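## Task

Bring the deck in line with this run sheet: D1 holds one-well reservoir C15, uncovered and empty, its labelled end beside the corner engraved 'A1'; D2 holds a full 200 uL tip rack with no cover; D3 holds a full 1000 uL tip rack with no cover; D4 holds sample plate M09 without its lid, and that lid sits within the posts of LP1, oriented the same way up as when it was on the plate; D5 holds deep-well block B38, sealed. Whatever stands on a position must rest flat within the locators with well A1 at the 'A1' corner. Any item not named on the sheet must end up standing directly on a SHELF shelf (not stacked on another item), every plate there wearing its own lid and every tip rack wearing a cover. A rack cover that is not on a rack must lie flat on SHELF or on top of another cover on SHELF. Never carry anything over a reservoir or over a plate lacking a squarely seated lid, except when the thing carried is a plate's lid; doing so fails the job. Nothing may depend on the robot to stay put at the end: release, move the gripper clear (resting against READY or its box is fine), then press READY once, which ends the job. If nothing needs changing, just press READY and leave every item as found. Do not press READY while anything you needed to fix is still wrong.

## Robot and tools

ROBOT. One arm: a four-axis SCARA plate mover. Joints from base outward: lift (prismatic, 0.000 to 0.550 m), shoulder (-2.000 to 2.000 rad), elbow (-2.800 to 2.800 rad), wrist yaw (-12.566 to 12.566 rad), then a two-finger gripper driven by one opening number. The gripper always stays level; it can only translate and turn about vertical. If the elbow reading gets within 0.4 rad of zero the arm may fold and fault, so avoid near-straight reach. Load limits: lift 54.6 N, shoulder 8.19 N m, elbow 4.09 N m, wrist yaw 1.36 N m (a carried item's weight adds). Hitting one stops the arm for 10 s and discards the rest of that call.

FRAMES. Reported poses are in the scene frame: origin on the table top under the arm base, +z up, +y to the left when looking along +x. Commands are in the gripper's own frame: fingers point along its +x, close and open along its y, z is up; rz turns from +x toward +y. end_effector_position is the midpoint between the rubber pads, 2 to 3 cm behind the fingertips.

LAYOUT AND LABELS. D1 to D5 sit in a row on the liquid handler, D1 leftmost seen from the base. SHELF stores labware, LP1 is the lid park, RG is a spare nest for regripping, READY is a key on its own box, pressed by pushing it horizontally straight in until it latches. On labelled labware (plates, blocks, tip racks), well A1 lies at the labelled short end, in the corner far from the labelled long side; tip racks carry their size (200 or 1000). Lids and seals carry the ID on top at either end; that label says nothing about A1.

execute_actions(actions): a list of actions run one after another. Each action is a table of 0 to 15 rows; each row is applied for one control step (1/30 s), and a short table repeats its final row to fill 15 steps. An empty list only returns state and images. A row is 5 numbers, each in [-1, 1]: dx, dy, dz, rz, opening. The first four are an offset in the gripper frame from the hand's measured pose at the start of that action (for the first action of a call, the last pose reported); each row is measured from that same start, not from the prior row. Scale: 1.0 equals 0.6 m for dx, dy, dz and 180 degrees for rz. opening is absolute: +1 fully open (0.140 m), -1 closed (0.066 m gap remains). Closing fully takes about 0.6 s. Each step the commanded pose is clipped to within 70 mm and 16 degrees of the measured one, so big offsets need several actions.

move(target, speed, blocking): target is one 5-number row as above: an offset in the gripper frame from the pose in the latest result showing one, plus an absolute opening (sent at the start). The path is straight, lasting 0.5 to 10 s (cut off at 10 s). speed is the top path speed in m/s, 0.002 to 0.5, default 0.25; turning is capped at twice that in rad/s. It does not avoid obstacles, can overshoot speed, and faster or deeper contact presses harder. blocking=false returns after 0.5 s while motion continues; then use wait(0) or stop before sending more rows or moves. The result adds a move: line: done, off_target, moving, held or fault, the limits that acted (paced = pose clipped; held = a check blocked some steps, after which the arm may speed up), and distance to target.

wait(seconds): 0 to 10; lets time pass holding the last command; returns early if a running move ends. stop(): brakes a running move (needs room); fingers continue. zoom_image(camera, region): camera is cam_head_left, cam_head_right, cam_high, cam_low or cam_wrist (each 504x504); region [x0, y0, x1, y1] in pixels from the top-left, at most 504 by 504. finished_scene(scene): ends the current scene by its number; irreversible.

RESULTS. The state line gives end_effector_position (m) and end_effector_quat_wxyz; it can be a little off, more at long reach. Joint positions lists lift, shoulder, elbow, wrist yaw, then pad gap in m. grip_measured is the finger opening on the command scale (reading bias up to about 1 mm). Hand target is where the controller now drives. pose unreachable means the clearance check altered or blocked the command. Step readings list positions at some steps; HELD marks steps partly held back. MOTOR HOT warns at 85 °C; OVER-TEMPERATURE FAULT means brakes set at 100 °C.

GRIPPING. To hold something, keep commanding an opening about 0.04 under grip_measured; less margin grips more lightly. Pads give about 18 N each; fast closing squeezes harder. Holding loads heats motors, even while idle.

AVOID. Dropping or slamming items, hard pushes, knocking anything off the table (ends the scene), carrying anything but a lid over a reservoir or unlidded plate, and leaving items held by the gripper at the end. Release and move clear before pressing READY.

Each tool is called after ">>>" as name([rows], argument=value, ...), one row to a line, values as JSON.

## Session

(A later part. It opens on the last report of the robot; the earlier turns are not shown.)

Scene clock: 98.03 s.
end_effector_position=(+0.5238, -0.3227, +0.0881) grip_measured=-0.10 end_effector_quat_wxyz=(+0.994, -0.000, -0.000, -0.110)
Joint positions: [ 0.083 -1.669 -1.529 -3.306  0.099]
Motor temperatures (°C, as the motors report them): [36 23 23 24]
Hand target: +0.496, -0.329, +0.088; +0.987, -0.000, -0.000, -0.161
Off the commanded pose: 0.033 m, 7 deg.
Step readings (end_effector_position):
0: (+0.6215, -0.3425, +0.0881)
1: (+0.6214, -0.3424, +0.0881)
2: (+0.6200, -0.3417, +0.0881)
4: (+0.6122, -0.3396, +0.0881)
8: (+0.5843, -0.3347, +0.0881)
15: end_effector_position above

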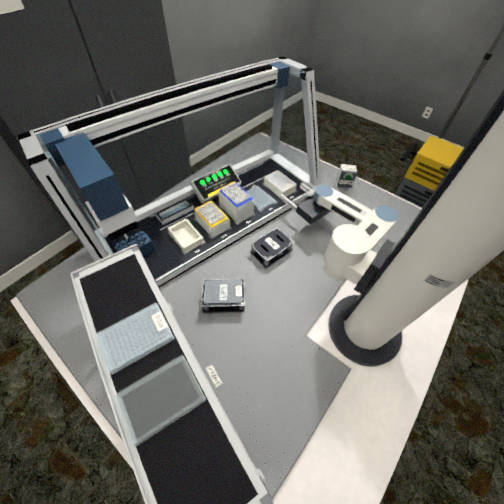

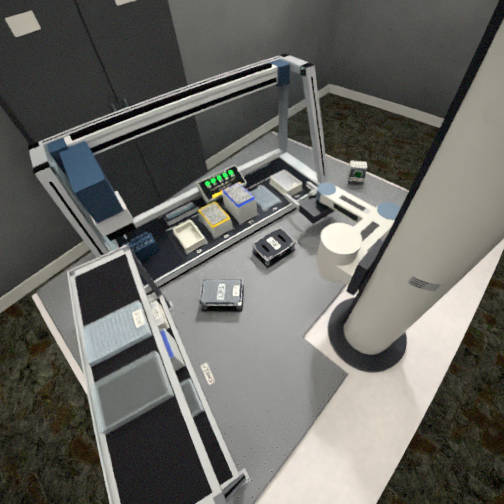

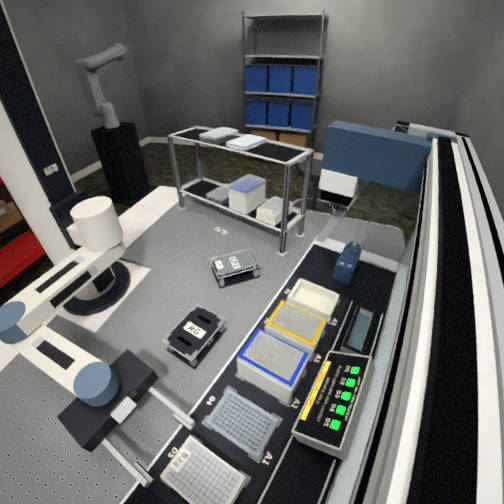

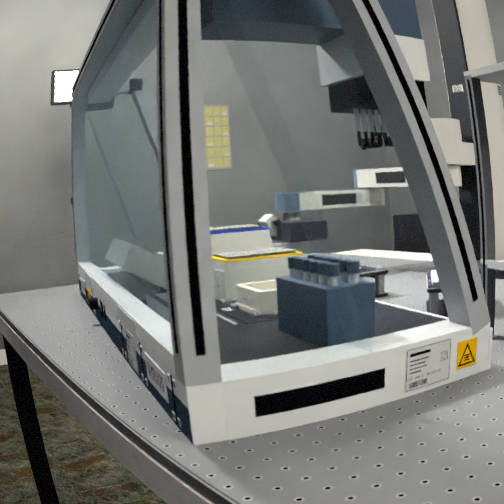

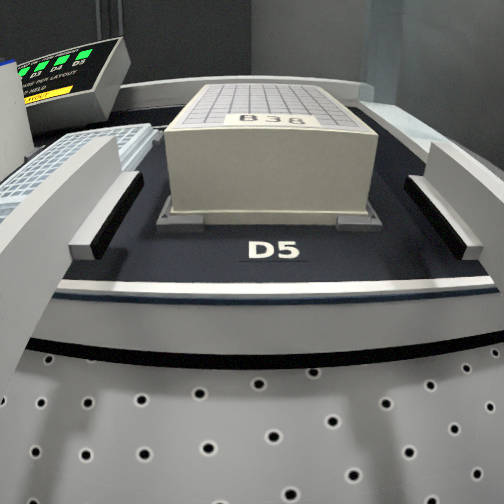

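>>> move(target=[-0.2489, -0.378, -0.0018, -0.3165, -1], speed=0.5)

Scene clock: 99.87 s.
end_effector_position=(+0.3284, -0.5117, +0.0871) grip_measured=-0.98 end_effector_quat_wxyz=(+0.821, -0.000, -0.000, -0.571)
Joint positions: [ 0.082 -1.948 -1.718 -3.833  0.067]
Motor temperatures (°C, as the motors report them): [36 23 23 24]
Hand target: +0.329, -0.512, +0.087; +0.821, -0.000, -0.000, -0.571
Off the commanded pose: 0.000 m, 0 deg.
move: done

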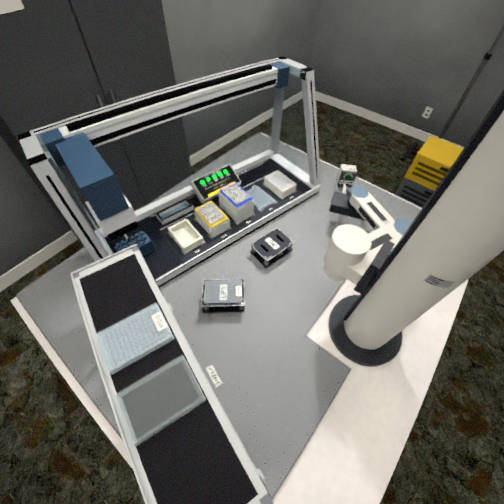

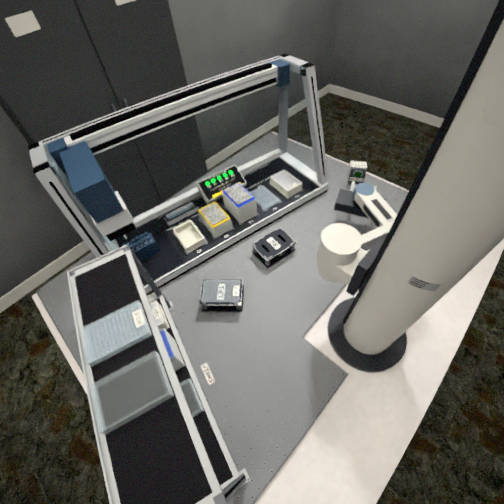

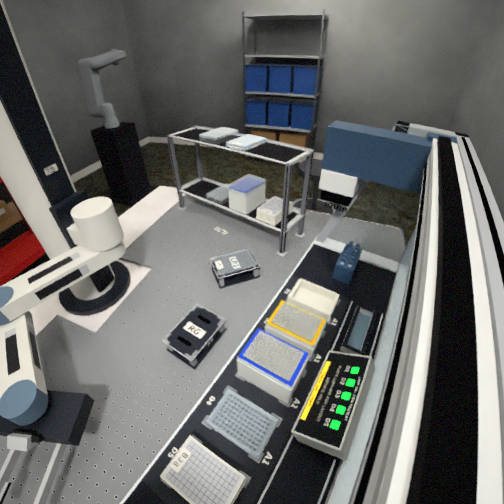

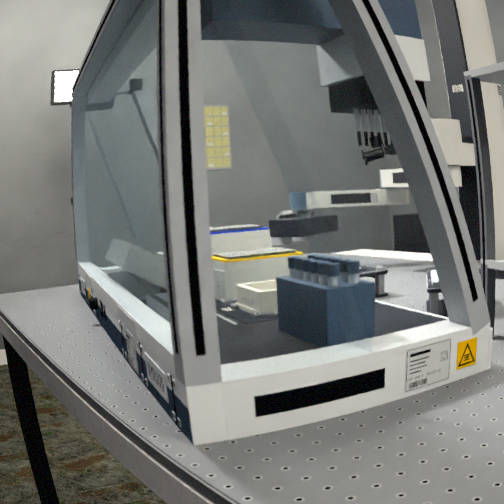

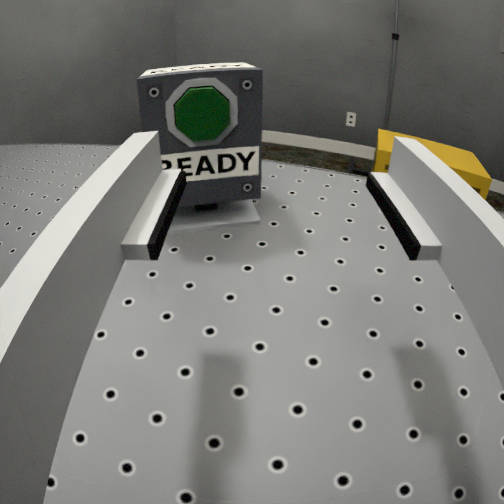

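>>> zoom_image(camera="cam_wrist", region=[120, 50, 288, 218])

>>> zoom_image(camera="cam_head_left", region=[160, 160, 320, 260])

Region (120, 50, 288, 218) of cam_wrist's 504x504 image, scaled by 3.000, with more detail than that image has.

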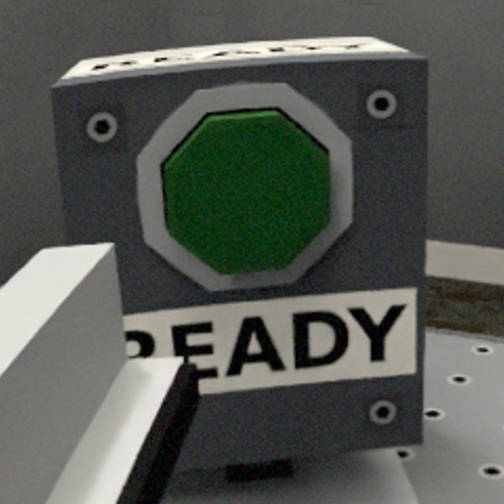

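Region (160, 160, 320, 260) of cam_head_left's 504x504 image, scaled by 3.150, with more detail than that image has; it fills the top 315 rows of this view, and the rest is white.

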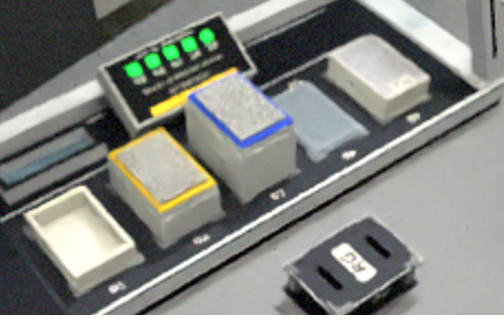

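>>> zoom_image(camera="cam_wrist", region=[130, 55, 200, 105])

>>> zoom_image(camera="cam_wrist", region=[200, 50, 270, 100])

>>> zoom_image(camera="cam_wrist", region=[160, 70, 244, 154])

>>> zoom_image(camera="cam_head_right", region=[320, 145, 400, 215])

Region (130, 55, 200, 105) of cam_wrist's 504x504 image, scaled by 7.200, with more detail than that image has; it fills the top 360 rows of this view, and the rest is white.

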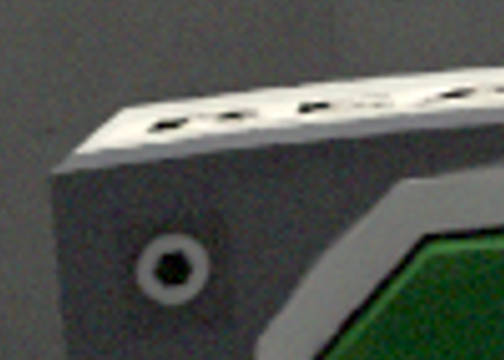

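Region (200, 50, 270, 100) of cam_wrist's 504x504 image, scaled by 7.200, with more detail than that image has; it fills the top 360 rows of this view, and the rest is white.

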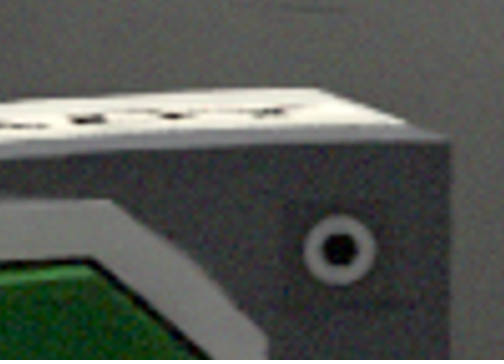

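Region (160, 70, 244, 154) of cam_wrist's 504x504 image, scaled by 6.000, with more detail than that image has.

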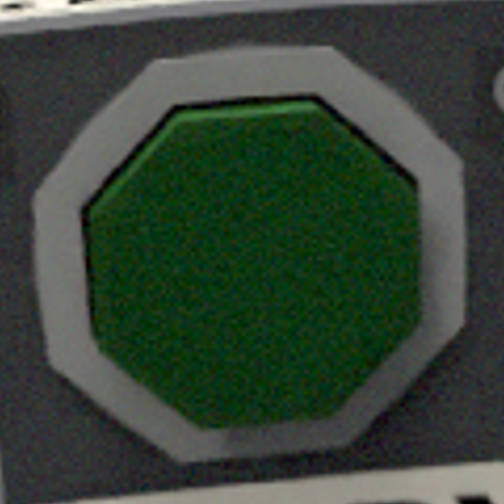

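Region (320, 145, 400, 215) of cam_head_right's 504x504 image, scaled by 6.300, with more detail than that image has; it fills the top 441 rows of this view, and the rest is white.

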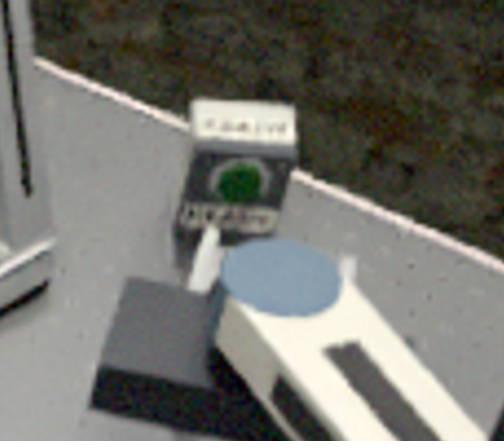

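>>> execute_actions([
  [[0.0071,-0.0013,-0.0002,0.0039,-1],[0.0188,-0.0034,-0.0004,0.0103,-1],[0.033,-0.006,-0.0008,0.0181,-1],[0.0483,-0.0088,-0.0011,0.0265,-1],[0.0636,-0.0116,-0.0015,0.0349,-1],[0.0789,-0.0144,-0.0019,0.0433,-1],[0.0931,-0.017,-0.0022,0.051,-1],[0.1048,-0.0191,-0.0025,0.0575,-1],[0.1131,-0.0206,-0.0027,0.062,-1],[0.1178,-0.0215,-0.0028,0.0646,-1]],
])

Scene clock: 103.50 s.
end_effector_position=(+0.3401, -0.5806, +0.0854) grip_measured=-0.98 end_effector_quat_wxyz=(+0.873, -0.000, -0.000, -0.488)
Joint positions: [ 0.08  -1.78  -2.258 -3.264  0.067]
Motor temperatures (°C, as the motors report them): [36 23 23 24]
Hand target: +0.341, -0.582, +0.085; +0.874, -0.000, -0.000, -0.485
Off the commanded pose: 0.002 m, 0 deg.
Step readings (end_effector_position):
0: (+0.3284, -0.5116, +0.0871)
1: (+0.3285, -0.5118, +0.0871)
2: (+0.3291, -0.5136, +0.0870)
4: (+0.3301, -0.5232, +0.0868)
8: (+0.3329, -0.5492, +0.0861)
15: end_effector_position above

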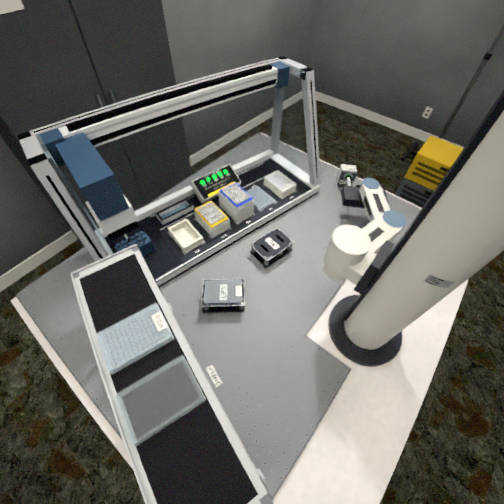

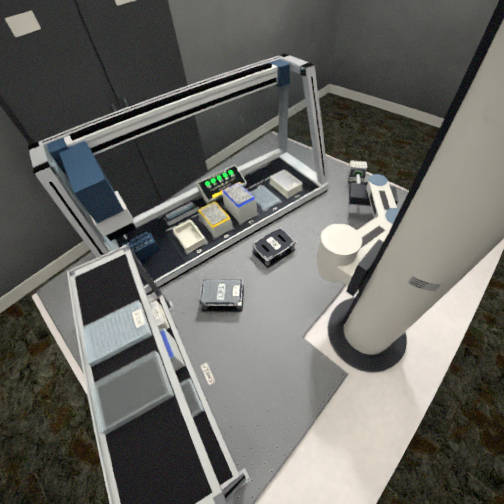

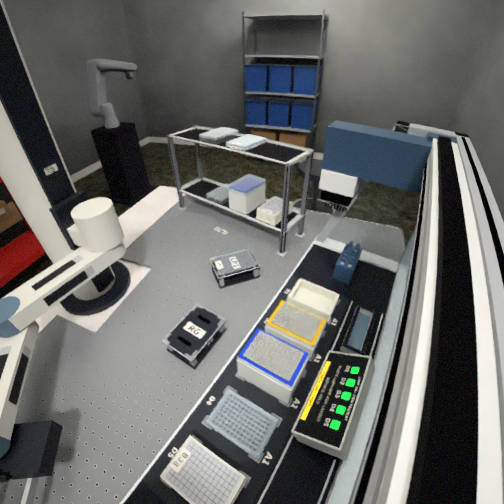

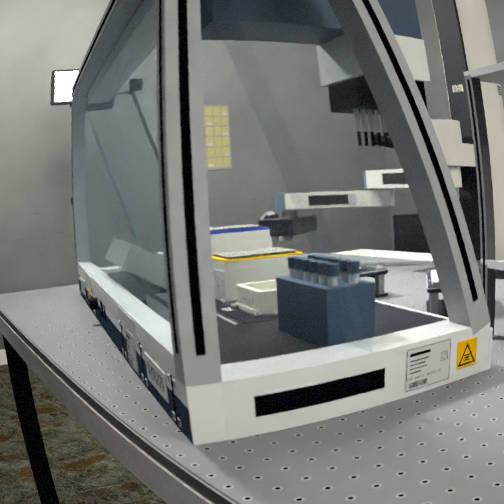

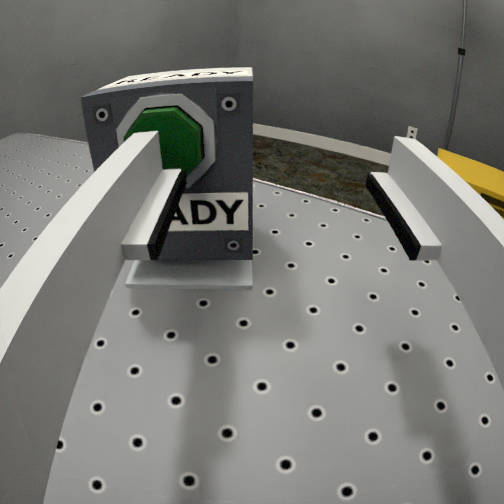

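>>> wait(seconds=0)

>>> zoom_image(camera="cam_wrist", region=[70, 60, 270, 260])

>>> zoom_image(camera="cam_high", region=[160, 110, 330, 290])

Scene clock: 103.70 s.
end_effector_position=(+0.3408, -0.5821, +0.0854) grip_measured=-0.98 end_effector_quat_wxyz=(+0.874, -0.000, -0.000, -0.485)
Joint positions: [ 0.08  -1.773 -2.275 -3.249  0.067]
Motor temperatures (°C, as the motors report them): [36 23 23 24]
Hand target: +0.341, -0.582, +0.085; +0.874, -0.000, -0.000, -0.485
Off the commanded pose: 0.000 m, 0 deg.

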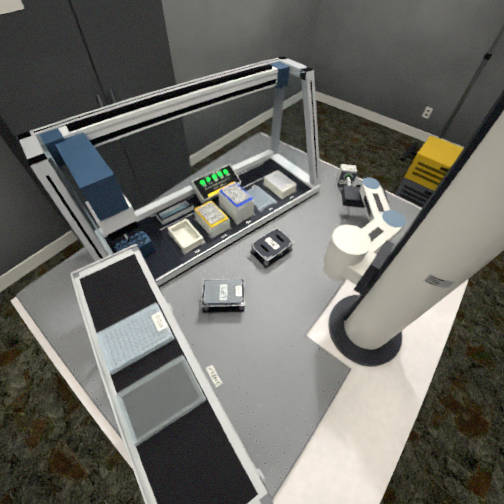

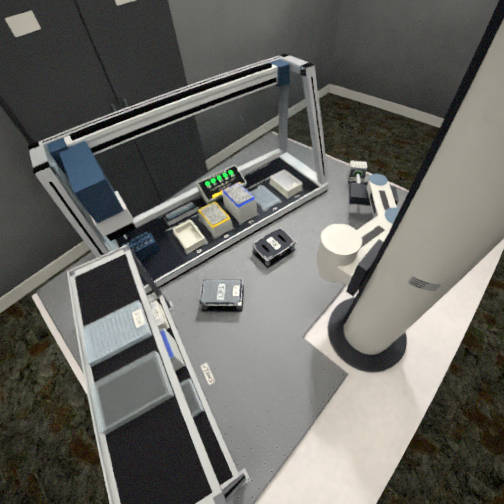

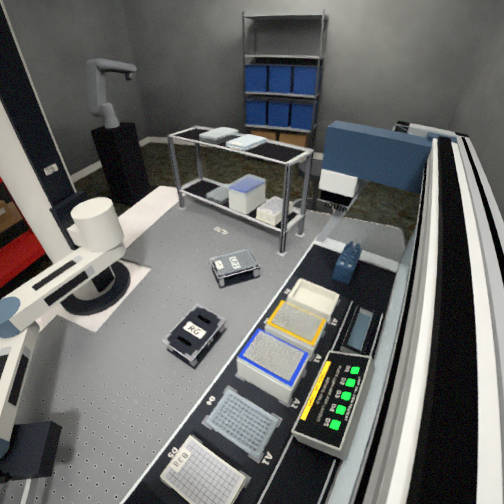

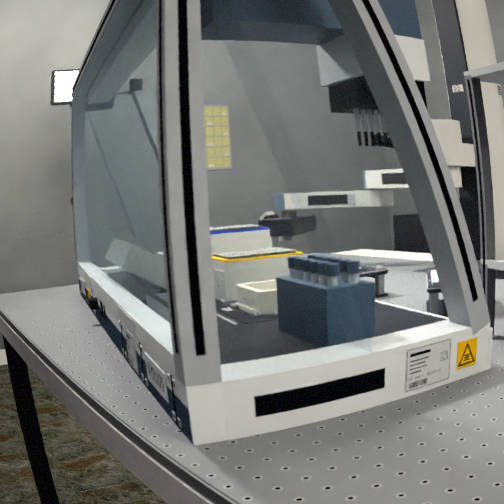

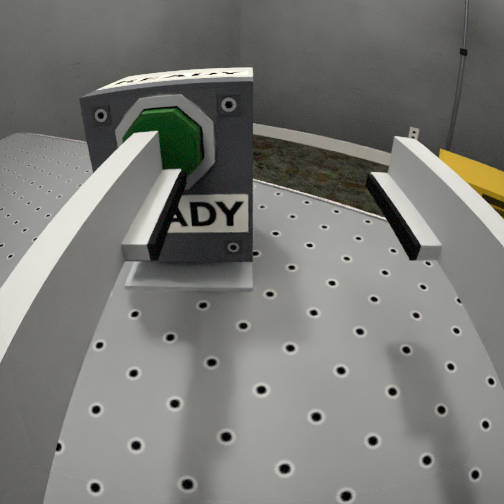

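Region (70, 60, 270, 260) of cam_wrist's 504x504 image, scaled by 2.520, with more detail than that image has.

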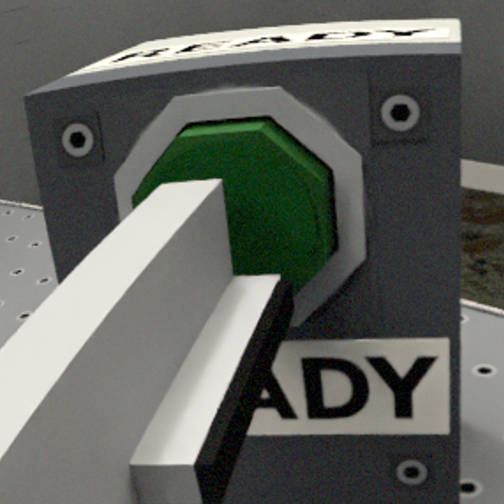

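Region (160, 110, 330, 290) of cam_high's 504x504 image, scaled by 2.800, with more detail than that image has.

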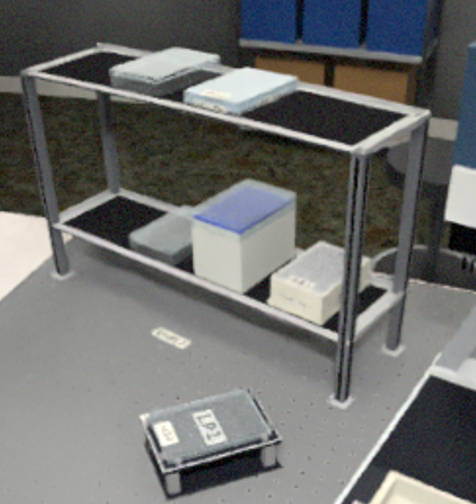

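>>> zoom_image(camera="cam_high", region=[190, 118, 280, 160])

>>> zoom_image(camera="cam_head_right", region=[60, 270, 260, 470])

Region (190, 118, 280, 160) of cam_high's 504x504 image, scaled by 5.600, with more detail than that image has; it fills the top 235 rows of this view, and the rest is white.

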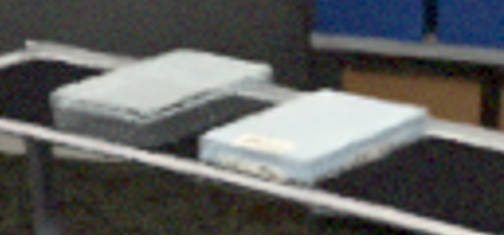

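Region (60, 270, 260, 470) of cam_head_right's 504x504 image, scaled by 2.520, with more detail than that image has.

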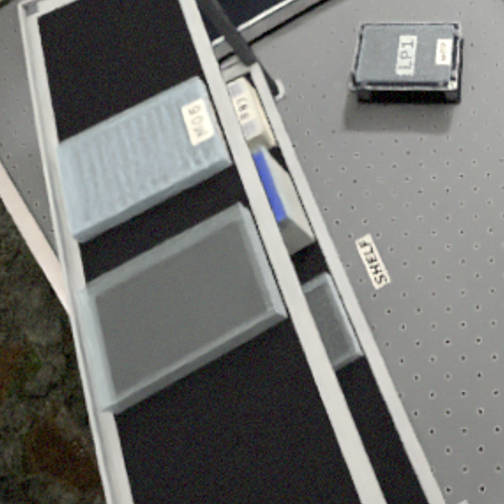

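>>> execute_actions([
  [[0.0033,0,0,0,-1],[0.0067,0,0,0,-1],[0.0095,0,0,0,-1],[0.0112,0,0,0,-1],[0.0123,0,0,0,-1],[0.0134,0,0,0,-1],[0.0145,0,0,0,-1],[0.0156,0,0,0,-1],[0.0167,0,0,0,-1],[0.0178,0,0,0,-1],[0.0189,0,0,0,-1],[0.02,0,0,0,-1],[0.0211,0,0,0,-1],[0.0222,0,0,0,-1],[0.0233,0,0,0,-1]],
])

Scene clock: 104.80 s.
end_effector_position=(+0.3459, -0.5905, +0.0854) grip_measured=-0.98 end_effector_quat_wxyz=(+0.874, -0.000, -0.000, -0.485)
Joint positions: [ 0.08  -1.725 -2.365 -3.206  0.067]
Motor temperatures (°C, as the motors report them): [36 23 23 24]
Step readings (end_effector_position):
0: (+0.3408, -0.5821, +0.0854)
1: (+0.3408, -0.5822, +0.0854)
2: (+0.3412, -0.5835, +0.0854)
4: (+0.3432, -0.5863, +0.0854)
8: (+0.3453, -0.5893, +0.0854)
9: (+0.3456, -0.5900, +0.0854)
The task's run has ended: the event that ends the task has happened.

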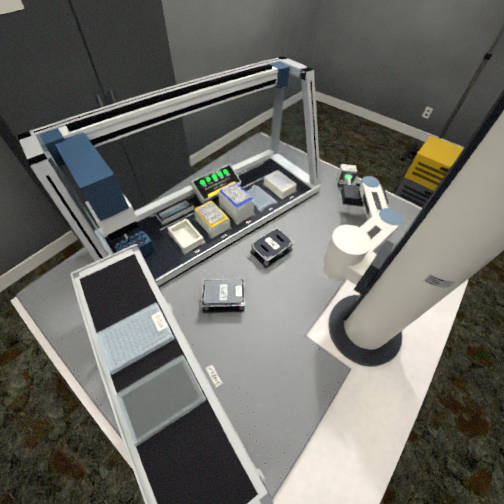

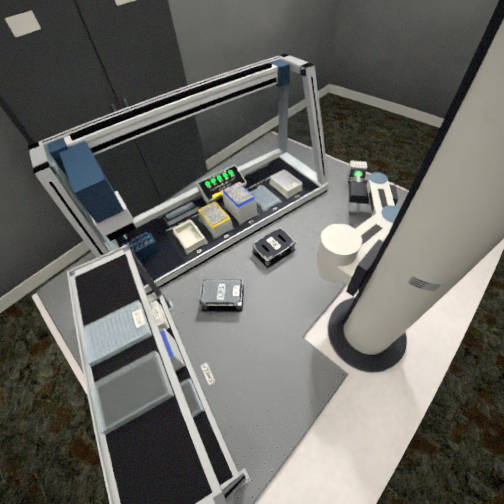

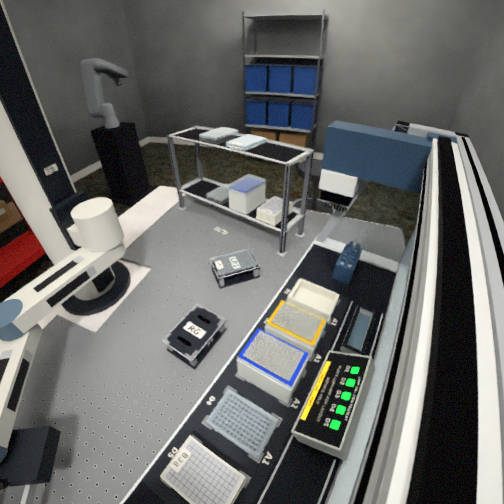

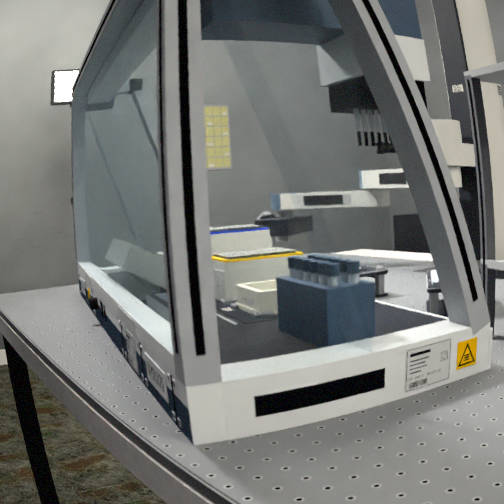

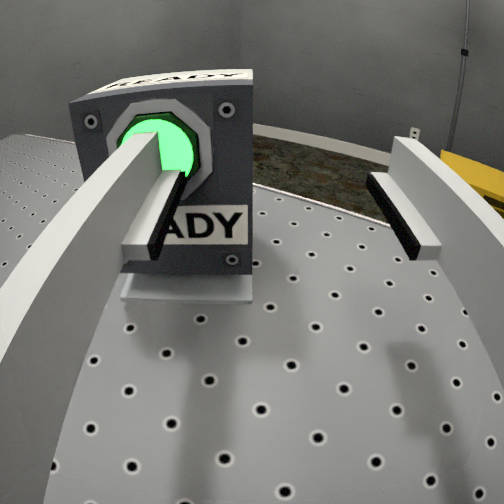

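READY is down and lit.

>>> finished_scene(scene=2)

The scene is finished: the task was done.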